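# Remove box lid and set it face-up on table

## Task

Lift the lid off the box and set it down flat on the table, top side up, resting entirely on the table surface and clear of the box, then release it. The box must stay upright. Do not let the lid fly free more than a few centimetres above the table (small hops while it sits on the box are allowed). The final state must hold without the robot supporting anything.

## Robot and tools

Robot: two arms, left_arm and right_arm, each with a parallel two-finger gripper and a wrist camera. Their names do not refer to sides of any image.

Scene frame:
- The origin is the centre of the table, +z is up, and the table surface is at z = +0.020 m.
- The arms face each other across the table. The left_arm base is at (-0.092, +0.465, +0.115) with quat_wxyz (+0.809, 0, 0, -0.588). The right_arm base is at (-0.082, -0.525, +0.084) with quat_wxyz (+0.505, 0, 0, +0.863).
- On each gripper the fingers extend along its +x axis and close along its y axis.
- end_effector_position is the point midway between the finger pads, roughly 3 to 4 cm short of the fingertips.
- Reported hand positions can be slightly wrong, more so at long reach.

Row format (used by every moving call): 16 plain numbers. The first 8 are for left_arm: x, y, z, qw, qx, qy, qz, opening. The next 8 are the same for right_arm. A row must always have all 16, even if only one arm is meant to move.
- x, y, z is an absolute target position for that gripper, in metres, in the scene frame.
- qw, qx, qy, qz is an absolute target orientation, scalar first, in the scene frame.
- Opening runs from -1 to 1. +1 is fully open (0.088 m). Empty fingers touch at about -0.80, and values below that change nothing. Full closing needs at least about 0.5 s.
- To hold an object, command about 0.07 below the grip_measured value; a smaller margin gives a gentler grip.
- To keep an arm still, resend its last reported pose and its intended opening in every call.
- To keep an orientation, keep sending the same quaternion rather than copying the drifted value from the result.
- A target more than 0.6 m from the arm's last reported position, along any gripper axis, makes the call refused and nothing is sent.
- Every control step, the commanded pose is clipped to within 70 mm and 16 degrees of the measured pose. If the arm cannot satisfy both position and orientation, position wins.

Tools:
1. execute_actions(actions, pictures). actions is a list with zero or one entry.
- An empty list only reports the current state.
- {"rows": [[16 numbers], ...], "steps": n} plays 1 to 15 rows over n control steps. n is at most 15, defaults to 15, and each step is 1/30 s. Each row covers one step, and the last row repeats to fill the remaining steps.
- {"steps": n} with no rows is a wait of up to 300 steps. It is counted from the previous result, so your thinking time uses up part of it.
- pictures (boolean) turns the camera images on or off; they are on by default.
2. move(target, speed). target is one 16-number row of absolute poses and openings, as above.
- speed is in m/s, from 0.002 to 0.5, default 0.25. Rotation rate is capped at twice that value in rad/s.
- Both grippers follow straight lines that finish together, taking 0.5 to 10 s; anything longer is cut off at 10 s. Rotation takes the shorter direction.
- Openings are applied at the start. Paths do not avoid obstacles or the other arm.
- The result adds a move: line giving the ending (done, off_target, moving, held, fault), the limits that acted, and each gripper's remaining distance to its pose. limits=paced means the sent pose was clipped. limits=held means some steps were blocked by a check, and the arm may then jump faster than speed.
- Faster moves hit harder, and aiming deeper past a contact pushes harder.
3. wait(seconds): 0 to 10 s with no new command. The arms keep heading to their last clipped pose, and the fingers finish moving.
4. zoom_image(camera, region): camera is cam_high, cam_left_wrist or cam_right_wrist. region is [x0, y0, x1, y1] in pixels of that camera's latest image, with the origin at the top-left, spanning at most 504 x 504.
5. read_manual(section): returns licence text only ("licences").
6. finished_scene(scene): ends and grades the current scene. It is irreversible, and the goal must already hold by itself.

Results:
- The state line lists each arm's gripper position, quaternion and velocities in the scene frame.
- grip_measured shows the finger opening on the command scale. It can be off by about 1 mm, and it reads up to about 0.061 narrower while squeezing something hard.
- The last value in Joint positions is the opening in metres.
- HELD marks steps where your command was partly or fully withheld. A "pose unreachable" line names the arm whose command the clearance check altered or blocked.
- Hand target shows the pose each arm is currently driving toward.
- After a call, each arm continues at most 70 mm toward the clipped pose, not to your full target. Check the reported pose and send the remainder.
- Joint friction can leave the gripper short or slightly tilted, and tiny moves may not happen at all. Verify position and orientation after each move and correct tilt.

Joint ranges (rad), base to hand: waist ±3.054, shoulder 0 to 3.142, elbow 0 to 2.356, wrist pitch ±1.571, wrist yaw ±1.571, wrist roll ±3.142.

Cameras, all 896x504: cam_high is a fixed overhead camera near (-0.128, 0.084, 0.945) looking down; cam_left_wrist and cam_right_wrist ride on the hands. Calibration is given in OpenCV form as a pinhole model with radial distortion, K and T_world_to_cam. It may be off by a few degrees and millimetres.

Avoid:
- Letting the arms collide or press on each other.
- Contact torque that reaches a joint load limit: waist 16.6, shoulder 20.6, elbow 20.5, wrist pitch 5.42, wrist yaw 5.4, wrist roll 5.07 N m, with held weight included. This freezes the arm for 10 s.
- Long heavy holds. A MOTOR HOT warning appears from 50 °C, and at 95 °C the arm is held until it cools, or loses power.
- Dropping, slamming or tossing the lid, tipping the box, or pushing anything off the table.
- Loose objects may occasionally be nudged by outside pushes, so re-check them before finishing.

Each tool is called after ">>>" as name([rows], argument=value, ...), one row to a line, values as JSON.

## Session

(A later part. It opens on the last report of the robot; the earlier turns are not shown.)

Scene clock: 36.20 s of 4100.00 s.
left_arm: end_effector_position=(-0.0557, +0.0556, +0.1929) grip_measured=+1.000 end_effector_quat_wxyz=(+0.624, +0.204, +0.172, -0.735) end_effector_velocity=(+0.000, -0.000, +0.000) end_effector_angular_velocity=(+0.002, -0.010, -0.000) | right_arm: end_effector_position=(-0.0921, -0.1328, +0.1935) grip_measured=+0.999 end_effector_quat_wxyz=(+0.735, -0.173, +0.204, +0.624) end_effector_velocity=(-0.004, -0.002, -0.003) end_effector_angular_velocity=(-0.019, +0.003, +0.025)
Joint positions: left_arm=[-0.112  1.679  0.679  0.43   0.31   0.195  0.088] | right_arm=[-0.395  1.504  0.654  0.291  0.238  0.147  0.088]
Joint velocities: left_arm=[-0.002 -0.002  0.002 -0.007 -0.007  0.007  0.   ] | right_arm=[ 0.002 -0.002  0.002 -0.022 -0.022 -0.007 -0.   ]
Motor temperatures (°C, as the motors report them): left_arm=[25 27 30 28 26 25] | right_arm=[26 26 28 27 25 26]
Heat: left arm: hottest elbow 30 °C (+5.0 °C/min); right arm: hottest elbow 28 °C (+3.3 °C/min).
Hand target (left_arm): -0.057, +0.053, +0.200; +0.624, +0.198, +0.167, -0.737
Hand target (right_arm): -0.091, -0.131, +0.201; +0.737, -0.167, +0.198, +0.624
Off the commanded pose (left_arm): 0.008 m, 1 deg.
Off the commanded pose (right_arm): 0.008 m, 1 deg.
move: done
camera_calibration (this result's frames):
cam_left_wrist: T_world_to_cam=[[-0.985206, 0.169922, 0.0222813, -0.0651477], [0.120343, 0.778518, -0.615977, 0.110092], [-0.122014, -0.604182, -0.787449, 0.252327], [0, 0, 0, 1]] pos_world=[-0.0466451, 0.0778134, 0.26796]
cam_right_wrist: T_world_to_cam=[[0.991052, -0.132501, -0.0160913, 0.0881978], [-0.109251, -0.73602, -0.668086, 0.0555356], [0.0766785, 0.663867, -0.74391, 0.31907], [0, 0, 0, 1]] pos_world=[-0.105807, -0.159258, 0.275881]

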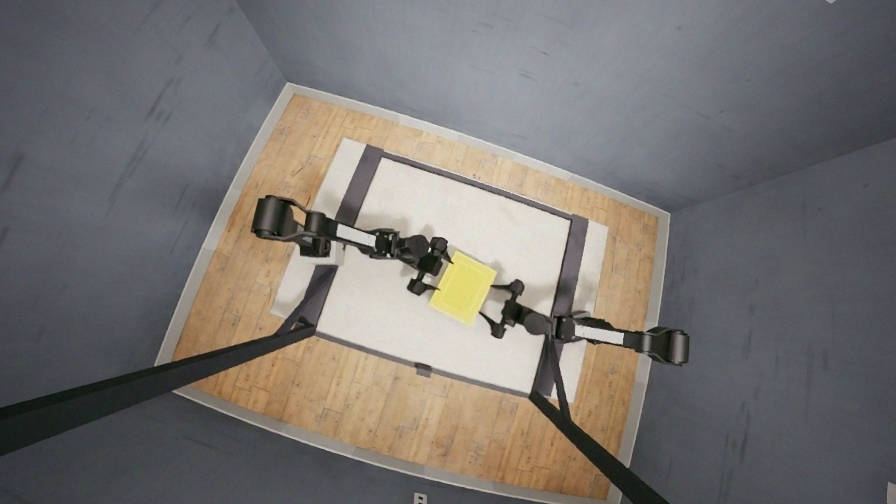

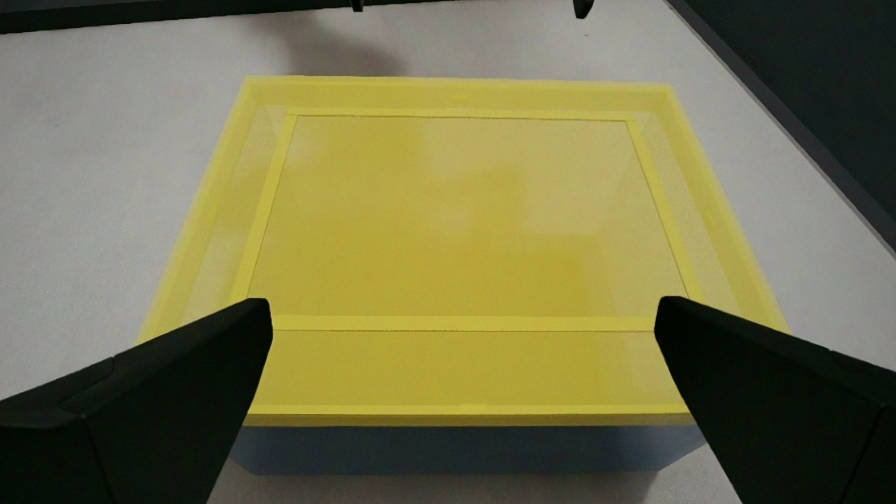

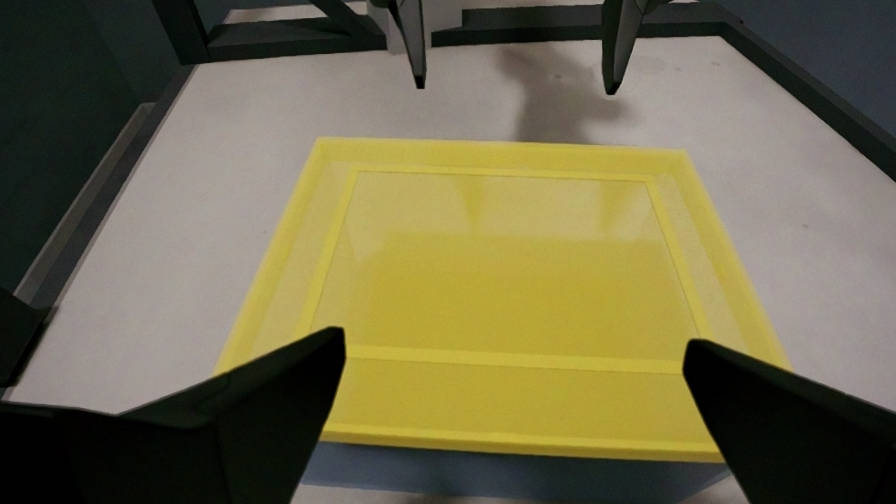

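>>> move(target=[-0.052,0.09,0.17,0.643,0.066,0.056,-0.76,1,-0.096,-0.17,0.17,0.76,-0.056,0.066,0.643,1], speed=0.15)

>>> move(target=[-0.052,0.09,0.106,0.643,0.066,0.056,-0.76,1,-0.096,-0.17,0.102,0.76,-0.056,0.066,0.643,1], speed=0.1)

>>> move(target=[-0.057,0.057,0.108,0.643,0.066,0.056,-0.76,1,-0.091,-0.135,0.105,0.76,-0.056,0.066,0.643,1], speed=0.03)

>>> move(target=[-0.057,0.059,0.15,0.643,0.066,0.056,-0.76,1,-0.091,-0.137,0.147,0.76,-0.056,0.066,0.643,1], speed=0.012)

Scene clock: 39.73 s of 4100.00 s.
left_arm: end_effector_position=(-0.0524, +0.0879, +0.1763) grip_measured=+1.000 end_effector_quat_wxyz=(+0.643, +0.065, +0.048, -0.762) end_effector_velocity=(-0.000, +0.001, +0.001) end_effector_angular_velocity=(-0.020, -0.000, +0.006) | right_arm: end_effector_position=(-0.0960, -0.1690, +0.1736) grip_measured=+0.999 end_effector_quat_wxyz=(+0.759, -0.053, +0.066, +0.645) end_effector_velocity=(+0.000, -0.001, +0.001) end_effector_angular_velocity=(+0.021, -0.032, +0.001)
Joint positions: left_arm=[-0.039  1.982  0.362  1.442  0.435  0.086  0.088] | right_arm=[-0.332  1.728  0.26   1.288  0.336  0.064  0.088]
Joint velocities: left_arm=[-0.002  0.022 -0.007  0.051 -0.007 -0.007  0.   ] | right_arm=[ 0.002  0.027 -0.012  0.066  0.007 -0.037 -0.   ]
Motor temperatures (°C, as the motors report them): left_arm=[25 28 31 28 26 25] | right_arm=[26 26 28 27 25 26]
Heat: left arm: hottest elbow 31 °C (+6.0 °C/min); right arm: hottest elbow 28 °C (+3.0 °C/min).
Hand target (left_arm): -0.052, +0.091, +0.171; +0.643, +0.065, +0.057, -0.761
Hand target (right_arm): -0.096, -0.171, +0.171; +0.760, -0.057, +0.065, +0.644
Off the commanded pose (left_arm): 0.007 m, 1 deg.
Off the commanded pose (right_arm): 0.004 m, 0 deg.
move: done
camera_calibration (this result's frames):
cam_left_wrist: T_world_to_cam=[[-0.982894, 0.183954, 0.00897307, -0.0657167], [0.0851369, 0.497021, -0.863552, 0.140851], [-0.163314, -0.848016, -0.50418, 0.228511], [0, 0, 0, 1]] pos_world=[-0.0392651, 0.135864, 0.237433]
cam_right_wrist: T_world_to_cam=[[0.991621, -0.128945, -0.007848, 0.0861726], [-0.0650785, -0.446144, -0.892592, 0.107401], [0.111594, 0.885623, -0.450798, 0.31856], [0, 0, 0, 1]] pos_world=[-0.11401, -0.223096, 0.240147]

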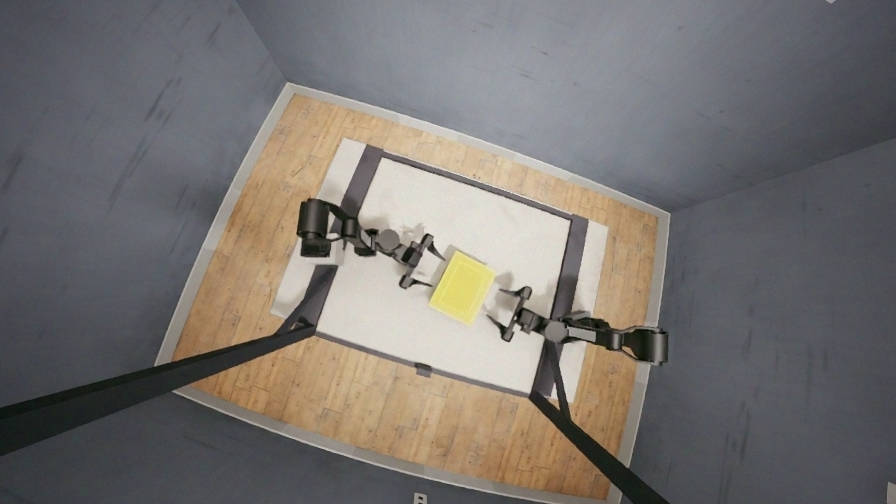

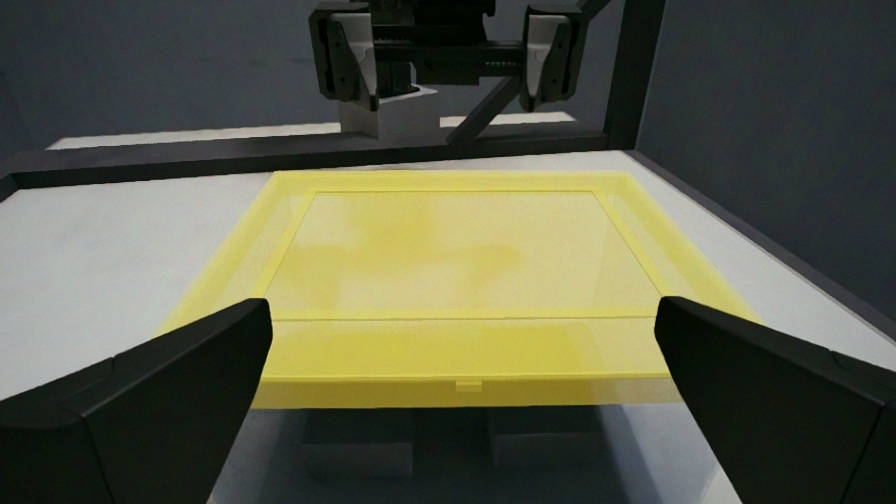

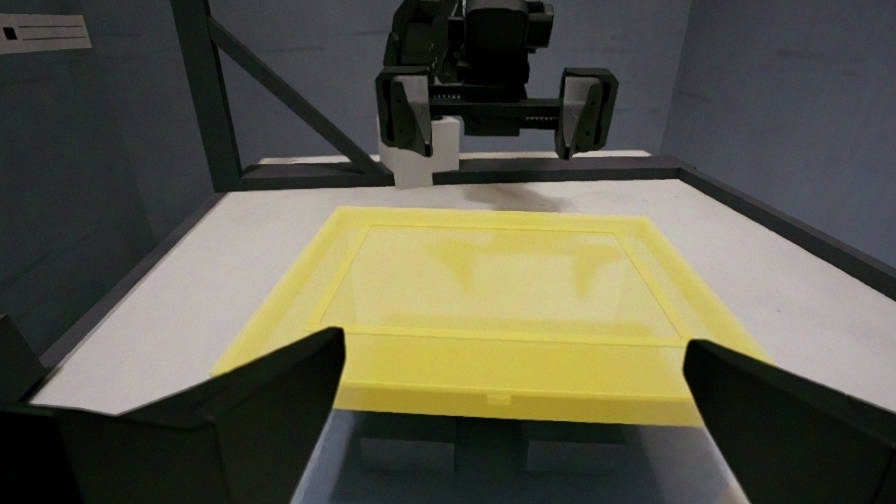

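Scene clock: 40.90 s of 4100.00 s.
left_arm: end_effector_position=(-0.0530, +0.0905, +0.1095) grip_measured=+1.000 end_effector_quat_wxyz=(+0.633, +0.097, +0.086, -0.763) end_effector_velocity=(+0.002, -0.001, -0.002) end_effector_angular_velocity=(-0.003, -0.010, +0.008) | right_arm: end_effector_position=(-0.0955, -0.1713, +0.1035) grip_measured=+0.999 end_effector_quat_wxyz=(+0.760, -0.086, +0.097, +0.636) end_effector_velocity=(+0.000, -0.000, -0.002) end_effector_angular_velocity=(-0.003, -0.009, -0.003)
Joint positions: left_arm=[-0.034  2.275  0.407  1.578  0.45   0.121  0.088] | right_arm=[-0.327  2.122  0.274  1.572  0.349  0.09   0.088]
Joint velocities: left_arm=[ 0.002  0.012  0.007  0.007 -0.007  0.007  0.   ] | right_arm=[ 0.002  0.012  0.002  0.007  0.007 -0.007 -0.   ]
Motor temperatures (°C, as the motors report them): left_arm=[25 28 31 28 26 25] | right_arm=[26 26 28 28 25 26]
Heat: left arm: hottest elbow 31 °C (+5.9 °C/min); right arm: hottest elbow 28 °C (+2.9 °C/min).
Hand target (left_arm): -0.052, +0.090, +0.107; +0.632, +0.100, +0.086, -0.764
Hand target (right_arm): -0.096, -0.170, +0.103; +0.761, -0.083, +0.098, +0.635
Off the commanded pose (left_arm): 0.004 m, 5 deg.
Off the commanded pose (right_arm): 0.002 m, 5 deg.
joint sent to its limit (left arm) — the command would take joint 4 (wrist pitch) past its upper limit, so that joint was sent only as far as its limit.
joint sent to its limit (right arm) — the command would take joint 4 (wrist pitch) past its upper limit, so that joint was sent only as far as its limit.
move: off_target (left_arm, right_arm)
camera_calibration (this result's frames):
cam_left_wrist: T_world_to_cam=[[-0.979757, 0.198069, 0.0290504, -0.0695736], [0.0932182, 0.57982, -0.809394, 0.0689288], [-0.17716, -0.790302, -0.586547, 0.199992], [0, 0, 0, 1]] pos_world=[-0.03916, 0.131868, 0.175117]
cam_right_wrist: T_world_to_cam=[[0.989786, -0.142556, 0.000738615, 0.0814341], [-0.0748543, -0.524119, -0.848349, 0.024946], [0.121325, 0.839629, -0.529436, 0.29015], [0, 0, 0, 1]] pos_world=[-0.113937, -0.218934, 0.174719]

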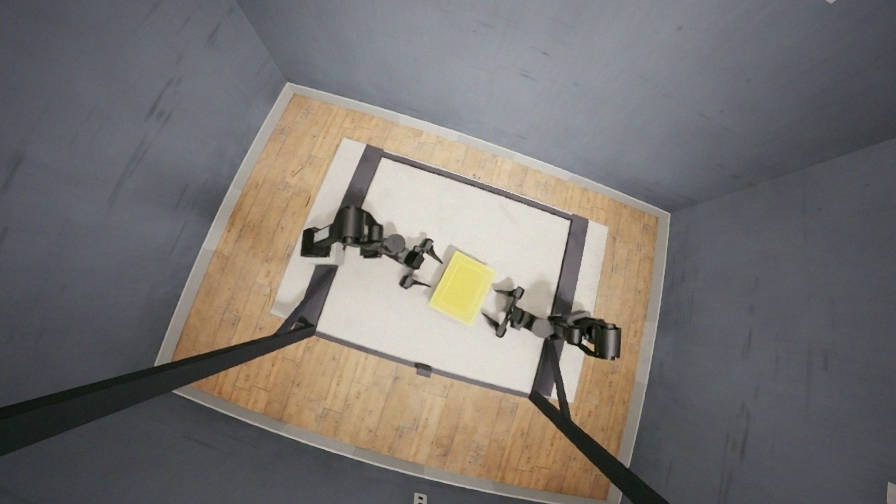

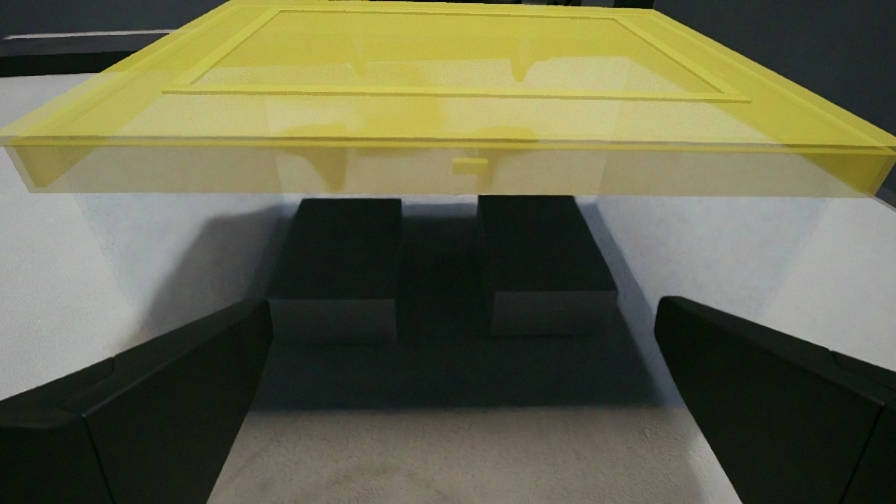

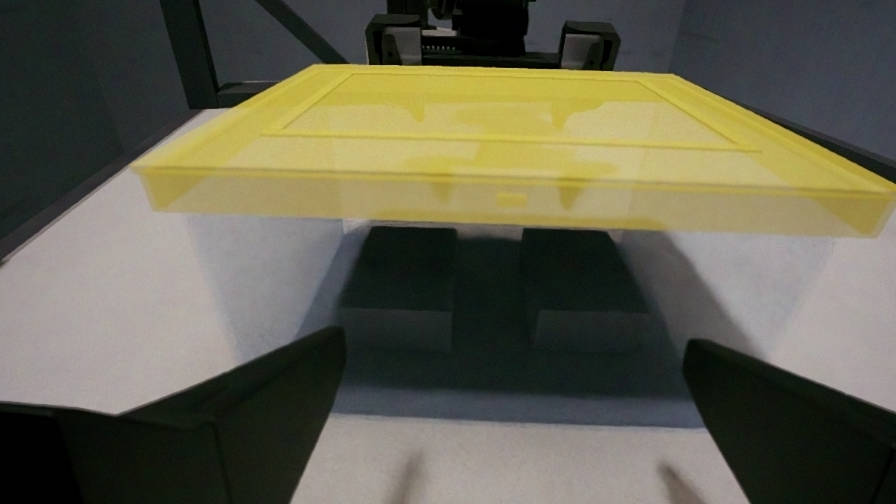

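Scene clock: 42.60 s of 4100.00 s.
left_arm: end_effector_position=(-0.0549, +0.0646, +0.1103) grip_measured=+1.000 end_effector_quat_wxyz=(+0.640, +0.085, +0.069, -0.761) end_effector_velocity=(+0.002, +0.001, -0.004) end_effector_angular_velocity=(+0.023, +0.011, +0.011) | right_arm: end_effector_position=(-0.0925, -0.1436, +0.1049) grip_measured=+0.999 end_effector_quat_wxyz=(+0.760, -0.069, +0.082, +0.641) end_effector_velocity=(-0.002, -0.000, +0.002) end_effector_angular_velocity=(+0.003, -0.018, +0.014)
Joint positions: left_arm=[-0.073  2.32   0.502  1.58   0.402  0.098  0.088] | right_arm=[-0.363  2.18   0.377  1.578  0.31   0.07   0.088]
Joint velocities: left_arm=[ 0.002 -0.002 -0.002 -0.022 -0.007 -0.007  0.   ] | right_arm=[ 0.002 -0.002 -0.002  0.007 -0.007 -0.022 -0.   ]
Motor temperatures (°C, as the motors report them): left_arm=[25 28 30 28 26 25] | right_arm=[26 26 28 28 25 26]
Heat: left arm: hottest elbow 30 °C (+4.2 °C/min); right arm: hottest elbow 28 °C (+2.8 °C/min).
Hand target (left_arm): -0.057, +0.057, +0.108; +0.639, +0.081, +0.069, -0.762
Hand target (right_arm): -0.091, -0.135, +0.105; +0.761, -0.065, +0.076, +0.641
Off the commanded pose (left_arm): 0.008 m, 3 deg.
Off the commanded pose (right_arm): 0.009 m, 2 deg.
joint sent to its limit (left arm) — the command would take joint 4 (wrist pitch) past its upper limit, so that joint was sent only as far as its limit.
joint sent to its limit (right arm) — the command would take joint 4 (wrist pitch) past its upper limit, so that joint was sent only as far as its limit.
move: off_target (left_arm, right_arm)
camera_calibration (this result's frames):
cam_left_wrist: T_world_to_cam=[[-0.982303, 0.186529, 0.0169531, -0.0643974], [0.0894159, 0.54656, -0.832633, 0.0892643], [-0.164576, -0.816382, -0.553566, 0.178425], [0, 0, 0, 1]] pos_world=[-0.0418749, 0.108887, 0.174186]
cam_right_wrist: T_world_to_cam=[[0.990682, -0.136113, -0.00483879, 0.0840302], [-0.0709938, -0.48575, -0.87121, 0.0491264], [0.116232, 0.863435, -0.490886, 0.266088], [0, 0, 0, 1]] pos_world=[-0.110687, -0.194449, 0.173825]

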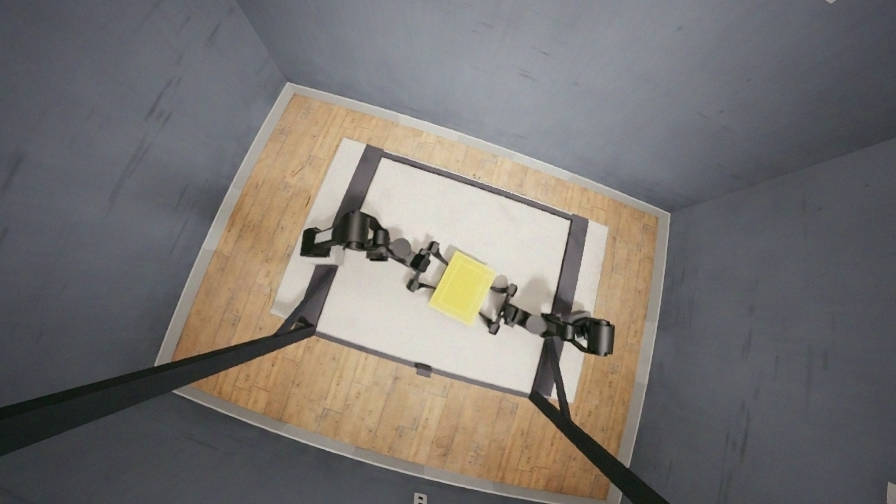

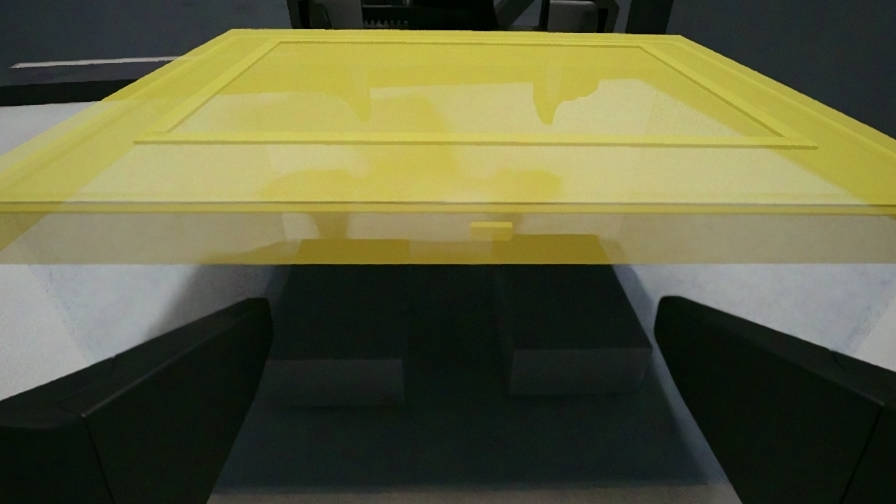

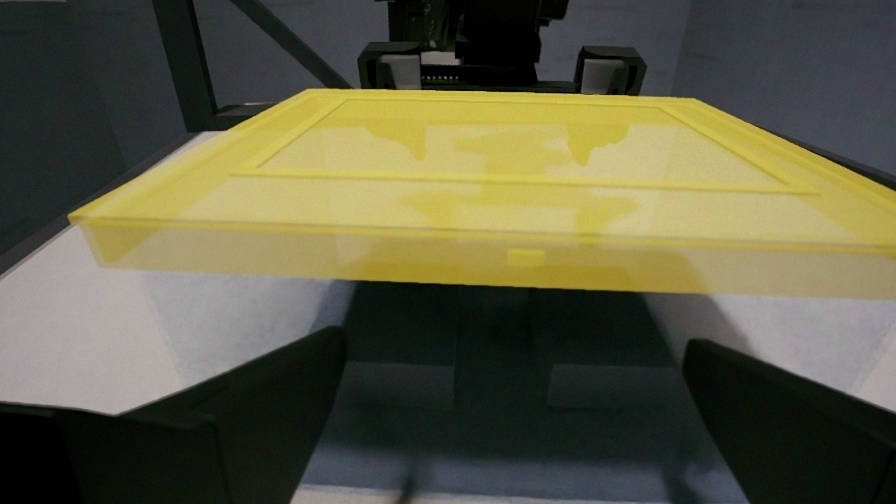

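Scene clock: 46.37 s of 4100.00 s.
left_arm: end_effector_position=(-0.0555, +0.0645, +0.1345) grip_measured=+1.000 end_effector_quat_wxyz=(+0.643, +0.080, +0.074, -0.758) end_effector_velocity=(+0.002, +0.000, -0.001) end_effector_angular_velocity=(+0.014, +0.005, +0.021) | right_arm: end_effector_position=(-0.0921, -0.1433, +0.1291) grip_measured=+0.999 end_effector_quat_wxyz=(+0.757, -0.079, +0.083, +0.643) end_effector_velocity=(-0.000, -0.001, +0.001) end_effector_angular_velocity=(-0.009, -0.006, +0.006)
Joint positions: left_arm=[-0.079  2.185  0.474  1.475  0.387  0.082  0.088] | right_arm=[-0.368  2.001  0.363  1.398  0.299  0.058  0.088]
Joint velocities: left_arm=[-0.002 -0.012 -0.002 -0.022 -0.022 -0.007  0.   ] | right_arm=[-0.002 -0.017 -0.002 -0.022 -0.007 -0.007  0.   ]
Motor temperatures (°C, as the motors report them): left_arm=[25 29 30 29 26 25] | right_arm=[26 27 28 28 25 26]
Heat: left arm: hottest elbow 30 °C (+3.9 °C/min); right arm: hottest elbow 28 °C (+2.6 °C/min).
Hand target (left_arm): -0.057, +0.059, +0.150; +0.643, +0.066, +0.056, -0.761
Hand target (right_arm): -0.091, -0.137, +0.147; +0.761, -0.056, +0.066, +0.643
Off the commanded pose (left_arm): 0.017 m, 3 deg.
Off the commanded pose (right_arm): 0.019 m, 3 deg.
move: off_target (left_arm, right_arm)
camera_calibration (this result's frames):
cam_left_wrist: T_world_to_cam=[[-0.984054, 0.175529, 0.0287568, -0.0663256], [0.0734392, 0.548205, -0.833113, 0.10855], [-0.162, -0.817717, -0.552354, 0.191714], [0, 0, 0, 1]] pos_world=[-0.0421823, 0.108902, 0.198236]
cam_right_wrist: T_world_to_cam=[[0.991724, -0.128131, 0.00810772, 0.0833421], [-0.0575855, -0.500371, -0.863894, 0.0685766], [0.114749, 0.856278, -0.503608, 0.278228], [0, 0, 0, 1]] pos_world=[-0.11063, -0.193248, 0.198685]

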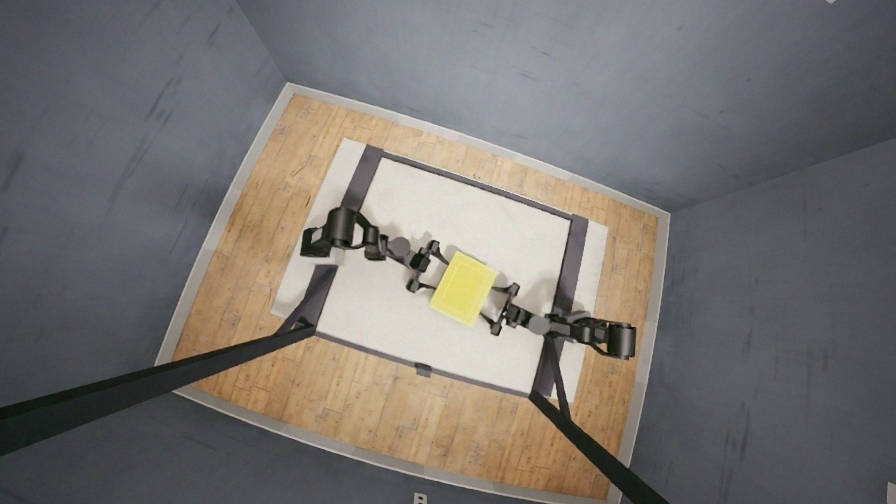

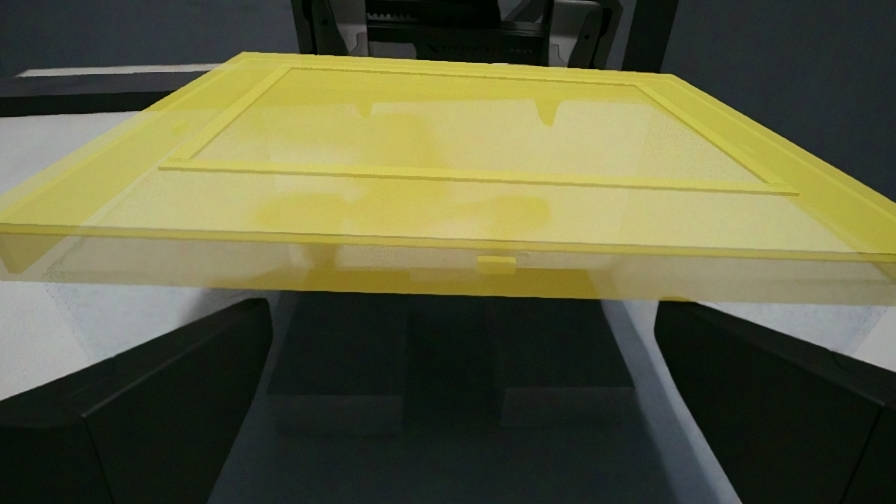

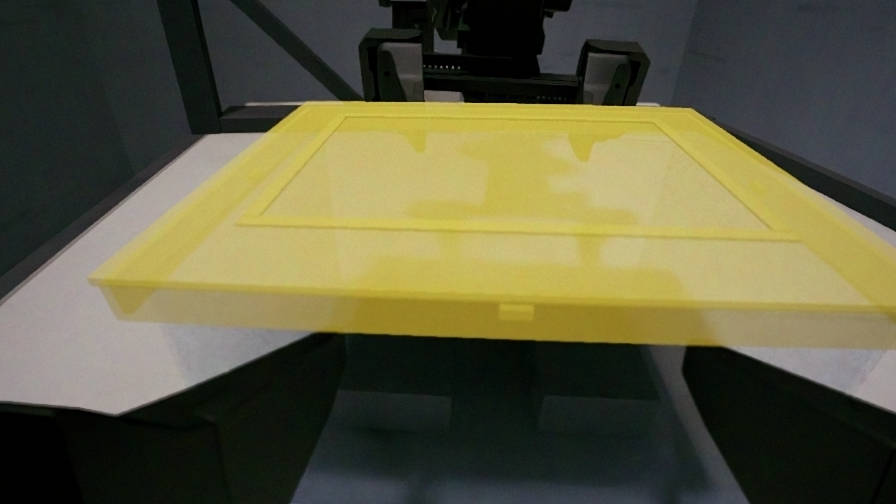

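>>> move(target=[-0.057,0.061,0.112,0.643,0.066,0.056,-0.76,1,-0.091,-0.139,0.118,0.76,-0.056,0.066,0.643,1], speed=0.02)

>>> move(target=[-0.059,0.048,0.108,0.643,0.066,0.056,-0.76,1,-0.090,-0.132,0.15,0.76,-0.056,0.066,0.643,1], speed=0.012)

Scene clock: 49.20 s of 4100.00 s.
left_arm: end_effector_position=(-0.0552, +0.0656, +0.1232) grip_measured=+1.000 end_effector_quat_wxyz=(+0.641, +0.075, +0.062, -0.761) end_effector_velocity=(+0.000, -0.001, -0.000) end_effector_angular_velocity=(+0.002, -0.008, +0.003) | right_arm: end_effector_position=(-0.0922, -0.1440, +0.1229) grip_measured=+0.999 end_effector_quat_wxyz=(+0.760, -0.058, +0.065, +0.644) end_effector_velocity=(+0.000, -0.001, -0.006) end_effector_angular_velocity=(-0.030, -0.024, +0.009)
Joint positions: left_arm=[-0.073  2.277  0.483  1.58   0.401  0.086  0.088] | right_arm=[-0.366  2.119  0.359  1.578  0.304  0.051  0.088]
Joint velocities: left_arm=[-0.002 -0.002  0.002 -0.007 -0.007  0.007  0.   ] | right_arm=[-0.002  0.002 -0.002 -0.022 -0.007 -0.022 -0.   ]
Motor temperatures (°C, as the motors report them): left_arm=[25 29 30 29 26 25] | right_arm=[26 27 28 29 25 26]
Heat: left arm: hottest elbow 30 °C (+3.7 °C/min); right arm: hottest wrist pitch 29 °C (+3.7 °C/min).
Hand target (left_arm): -0.057, +0.061, +0.113; +0.639, +0.080, +0.068, -0.762
Hand target (right_arm): -0.091, -0.139, +0.118; +0.760, -0.058, +0.067, +0.643
Off the commanded pose (left_arm): 0.012 m, 1 deg.
Off the commanded pose (right_arm): 0.007 m, 0 deg.
joint sent to its limit (left arm) — the command would take joint 4 (wrist pitch) past its upper limit, so that joint was sent only as far as its limit.
joint sent to its limit (right arm) — the command would take joint 4 (wrist pitch) past its upper limit, so that joint was sent only as far as its limit.
move: off_target (left_arm)
camera_calibration (this result's frames):
cam_left_wrist: T_world_to_cam=[[-0.982749, 0.18403, 0.0183887, -0.065103], [0.0829522, 0.527465, -0.845518, 0.102029], [-0.1653, -0.829406, -0.533631, 0.184667], [0, 0, 0, 1]] pos_world=[-0.0419179, 0.111328, 0.186009]
cam_right_wrist: T_world_to_cam=[[0.991573, -0.129546, 0.00030449, 0.0840959], [-0.0586636, -0.451116, -0.890535, 0.0731589], [0.115503, 0.883013, -0.454914, 0.273668], [0, 0, 0, 1]] pos_world=[-0.110705, -0.197755, 0.18962]

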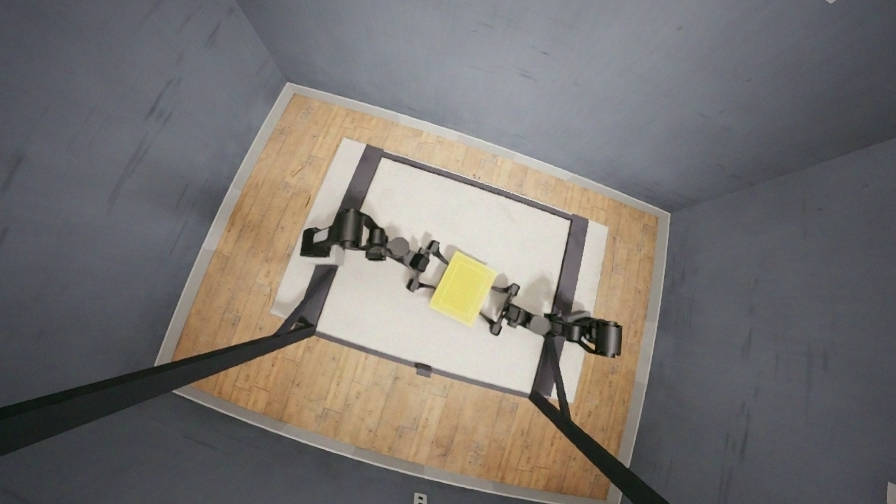

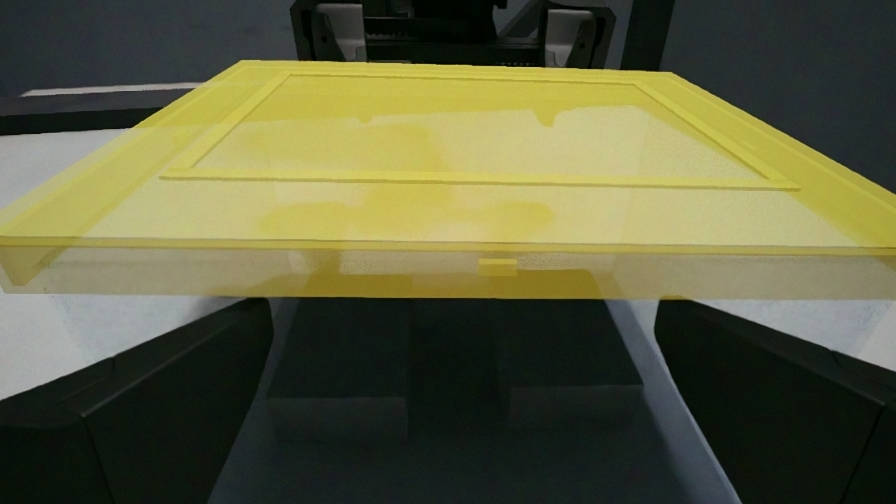

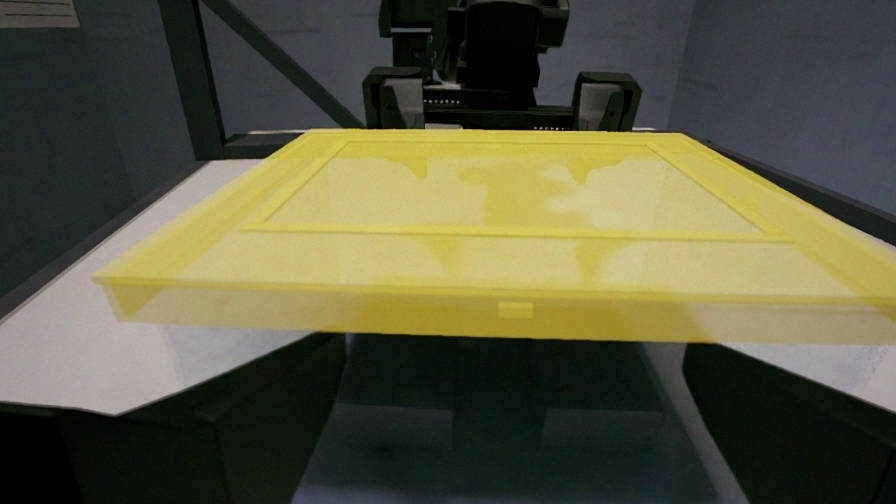

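Scene clock: 51.90 s of 4100.00 s.
left_arm: end_effector_position=(-0.0544, +0.0599, +0.1215) grip_measured=+1.000 end_effector_quat_wxyz=(+0.641, +0.073, +0.059, -0.762) end_effector_velocity=(-0.002, +0.000, -0.001) end_effector_angular_velocity=(+0.009, +0.007, +0.001) | right_arm: end_effector_position=(-0.0923, -0.1456, +0.1300) grip_measured=+0.999 end_effector_quat_wxyz=(+0.757, -0.084, +0.086, +0.642) end_effector_velocity=(+0.002, -0.002, -0.004) end_effector_angular_velocity=(-0.026, +0.005, -0.002)
Joint positions: left_arm=[-0.074  2.295  0.509  1.58   0.403  0.085  0.088] | right_arm=[-0.366  1.978  0.356  1.37   0.303  0.059  0.088]
Joint velocities: left_arm=[-0.007 -0.002 -0.002 -0.007 -0.007 -0.007  0.   ] | right_arm=[-0.007 -0.012 -0.002 -0.037 -0.007  0.007 -0.   ]
Motor temperatures (°C, as the motors report them): left_arm=[25 29 30 29 26 25] | right_arm=[26 27 28 29 25 26]
Heat: left arm: hottest elbow 30 °C (+3.5 °C/min); right arm: hottest wrist pitch 29 °C (+3.5 °C/min).
Hand target (left_arm): -0.059, +0.050, +0.109; +0.640, +0.076, +0.065, -0.761
Hand target (right_arm): -0.090, -0.133, +0.150; +0.761, -0.056, +0.066, +0.643
Off the commanded pose (left_arm): 0.019 m, 1 deg.
Off the commanded pose (right_arm): 0.024 m, 4 deg.
joint sent to its limit (left arm) — the command would take joint 4 (wrist pitch) past its upper limit, so that joint was sent only as far as its limit.
move: off_target (left_arm, right_arm)
camera_calibration (this result's frames):
cam_left_wrist: T_world_to_cam=[[-0.982299, 0.186591, 0.0165056, -0.0631396], [0.0847582, 0.521318, -0.849143, 0.10442], [-0.167047, -0.832713, -0.527905, 0.178581], [0, 0, 0, 1]] pos_world=[-0.0410409, 0.106052, 0.183983]
cam_right_wrist: T_world_to_cam=[[0.991543, -0.129311, 0.0109732, 0.0826062], [-0.0569822, -0.509777, -0.858417, 0.0661278], [0.116597, 0.850533, -0.512835, 0.281194], [0, 0, 0, 1]] pos_world=[-0.110926, -0.194772, 0.200065]

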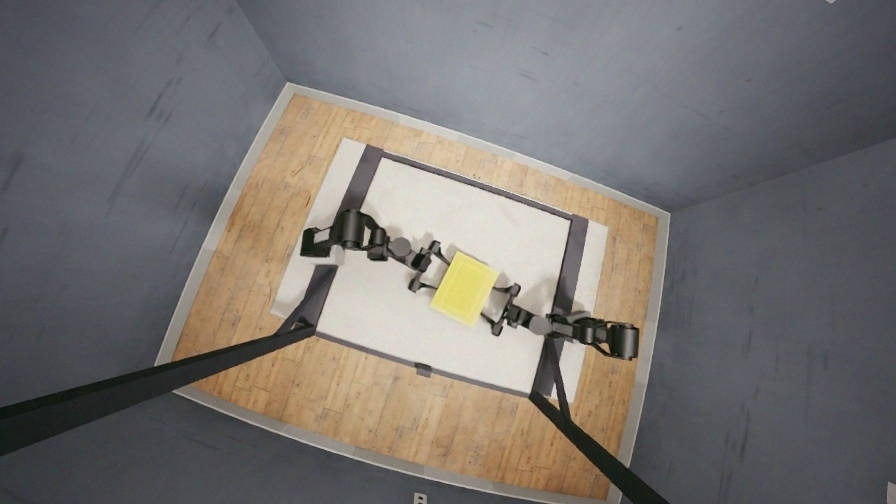

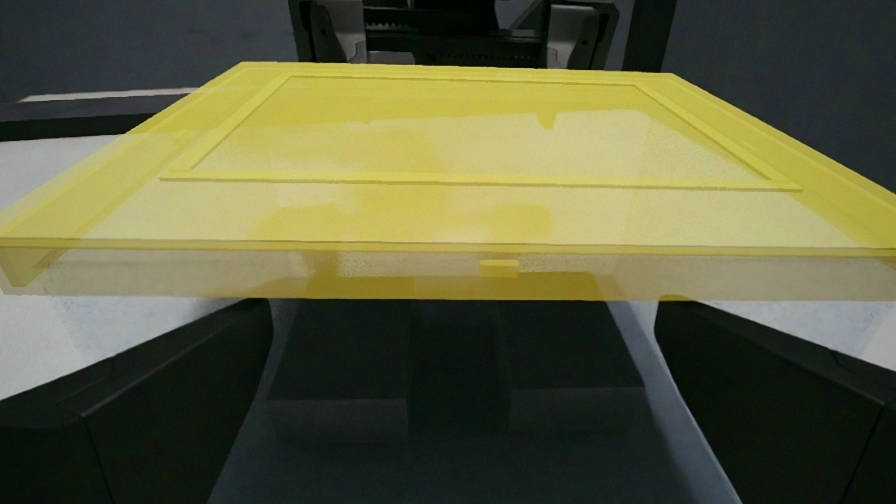

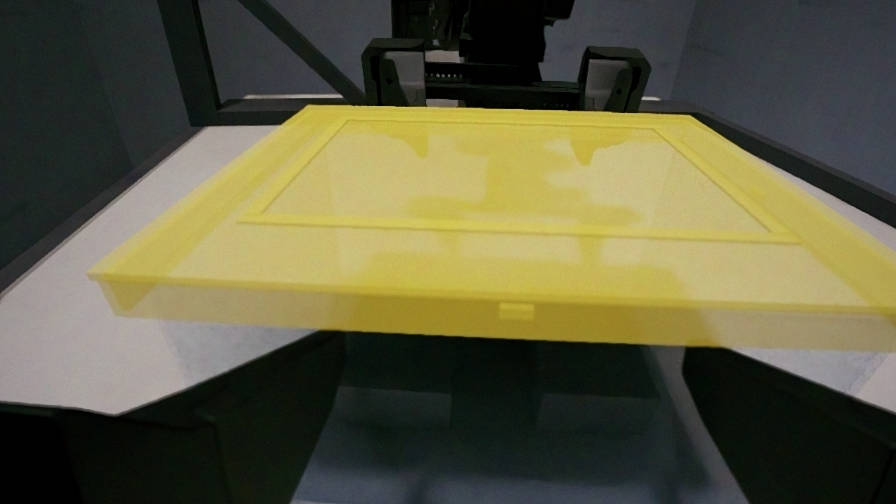

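>>> move(target=[-0.056,0.060,0.172,0.643,0.066,0.056,-0.76,1,-0.092,-0.143,0.168,0.76,-0.056,0.066,0.643,1], speed=0.012)

Scene clock: 57.00 s of 4100.00 s.
left_arm: end_effector_position=(-0.0547, +0.0585, +0.1698) grip_measured=+1.000 end_effector_quat_wxyz=(+0.643, +0.068, +0.054, -0.761) end_effector_velocity=(-0.000, +0.001, -0.002) end_effector_angular_velocity=(+0.023, +0.011, +0.006) | right_arm: end_effector_position=(-0.0926, -0.1457, +0.1608) grip_measured=+0.999 end_effector_quat_wxyz=(+0.759, -0.063, +0.073, +0.644) end_effector_velocity=(-0.000, +0.000, -0.001) end_effector_angular_velocity=(-0.013, -0.007, +0.006)
Joint positions: left_arm=[-0.078  2.043  0.479  1.375  0.395  0.079  0.088] | right_arm=[-0.364  1.837  0.35   1.285  0.305  0.059  0.088]
Joint velocities: left_arm=[-0.002 -0.017 -0.002 -0.037 -0.007 -0.007  0.   ] | right_arm=[-0.002 -0.007  0.002 -0.022 -0.007 -0.007  0.   ]
Motor temperatures (°C, as the motors report them): left_arm=[25 29 30 30 26 25] | right_arm=[26 28 28 29 25 26]
Heat: left arm: hottest elbow 30 °C (+3.2 °C/min); right arm: hottest wrist pitch 29 °C (+3.2 °C/min).
Hand target (left_arm): -0.056, +0.060, +0.172; +0.643, +0.066, +0.056, -0.761
Hand target (right_arm): -0.092, -0.143, +0.168; +0.760, -0.056, +0.066, +0.644
Off the commanded pose (left_arm): 0.003 m, 0 deg.
Off the commanded pose (right_arm): 0.008 m, 1 deg.
move: done
camera_calibration (this result's frames):
cam_left_wrist: T_world_to_cam=[[-0.983177, 0.182075, 0.014572, -0.0633826], [0.081568, 0.509033, -0.856873, 0.148008], [-0.163433, -0.841269, -0.515321, 0.201394], [0, 0, 0, 1]] pos_world=[-0.0414747, 0.105626, 0.23153]
cam_right_wrist: T_world_to_cam=[[0.991579, -0.12949, -0.0019942, 0.0846771], [-0.0628495, -0.467697, -0.881652, 0.101905], [0.113232, 0.874352, -0.471897, 0.293667], [0, 0, 0, 1]] pos_world=[-0.110812, -0.198143, 0.228594]

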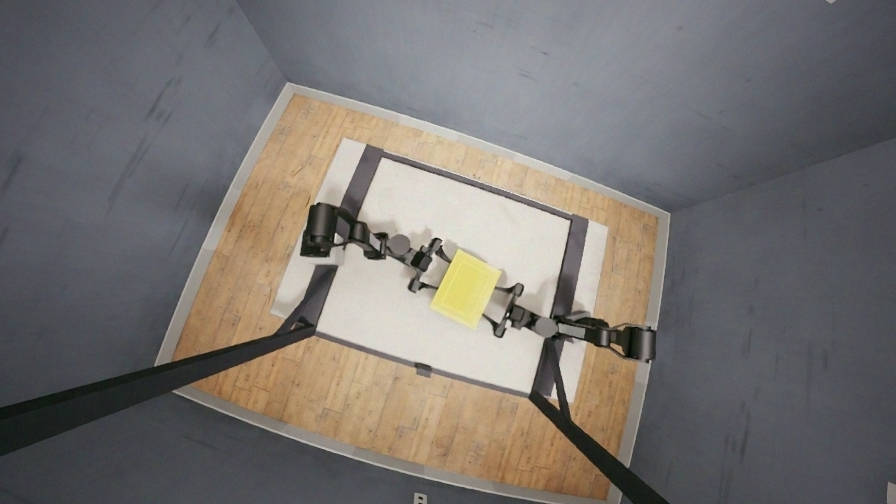

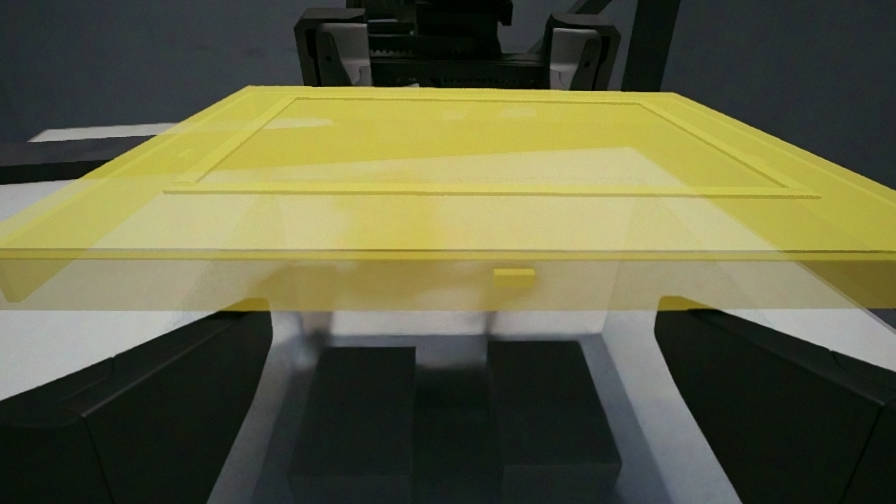

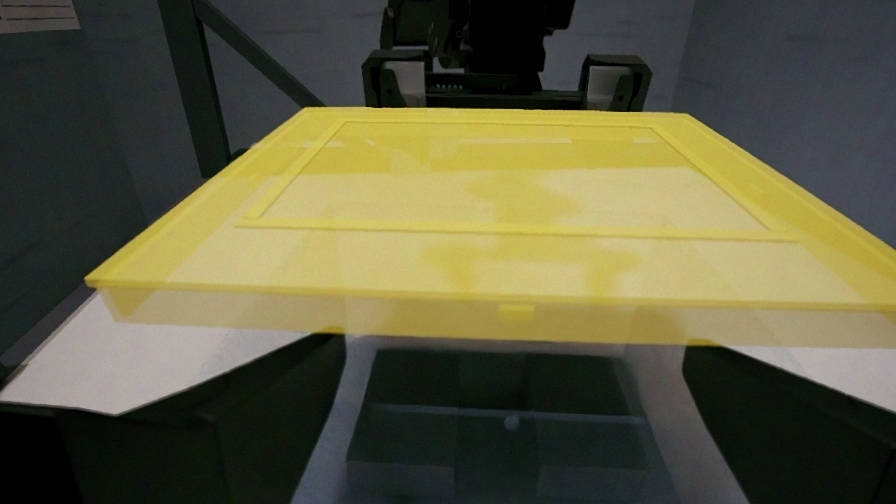

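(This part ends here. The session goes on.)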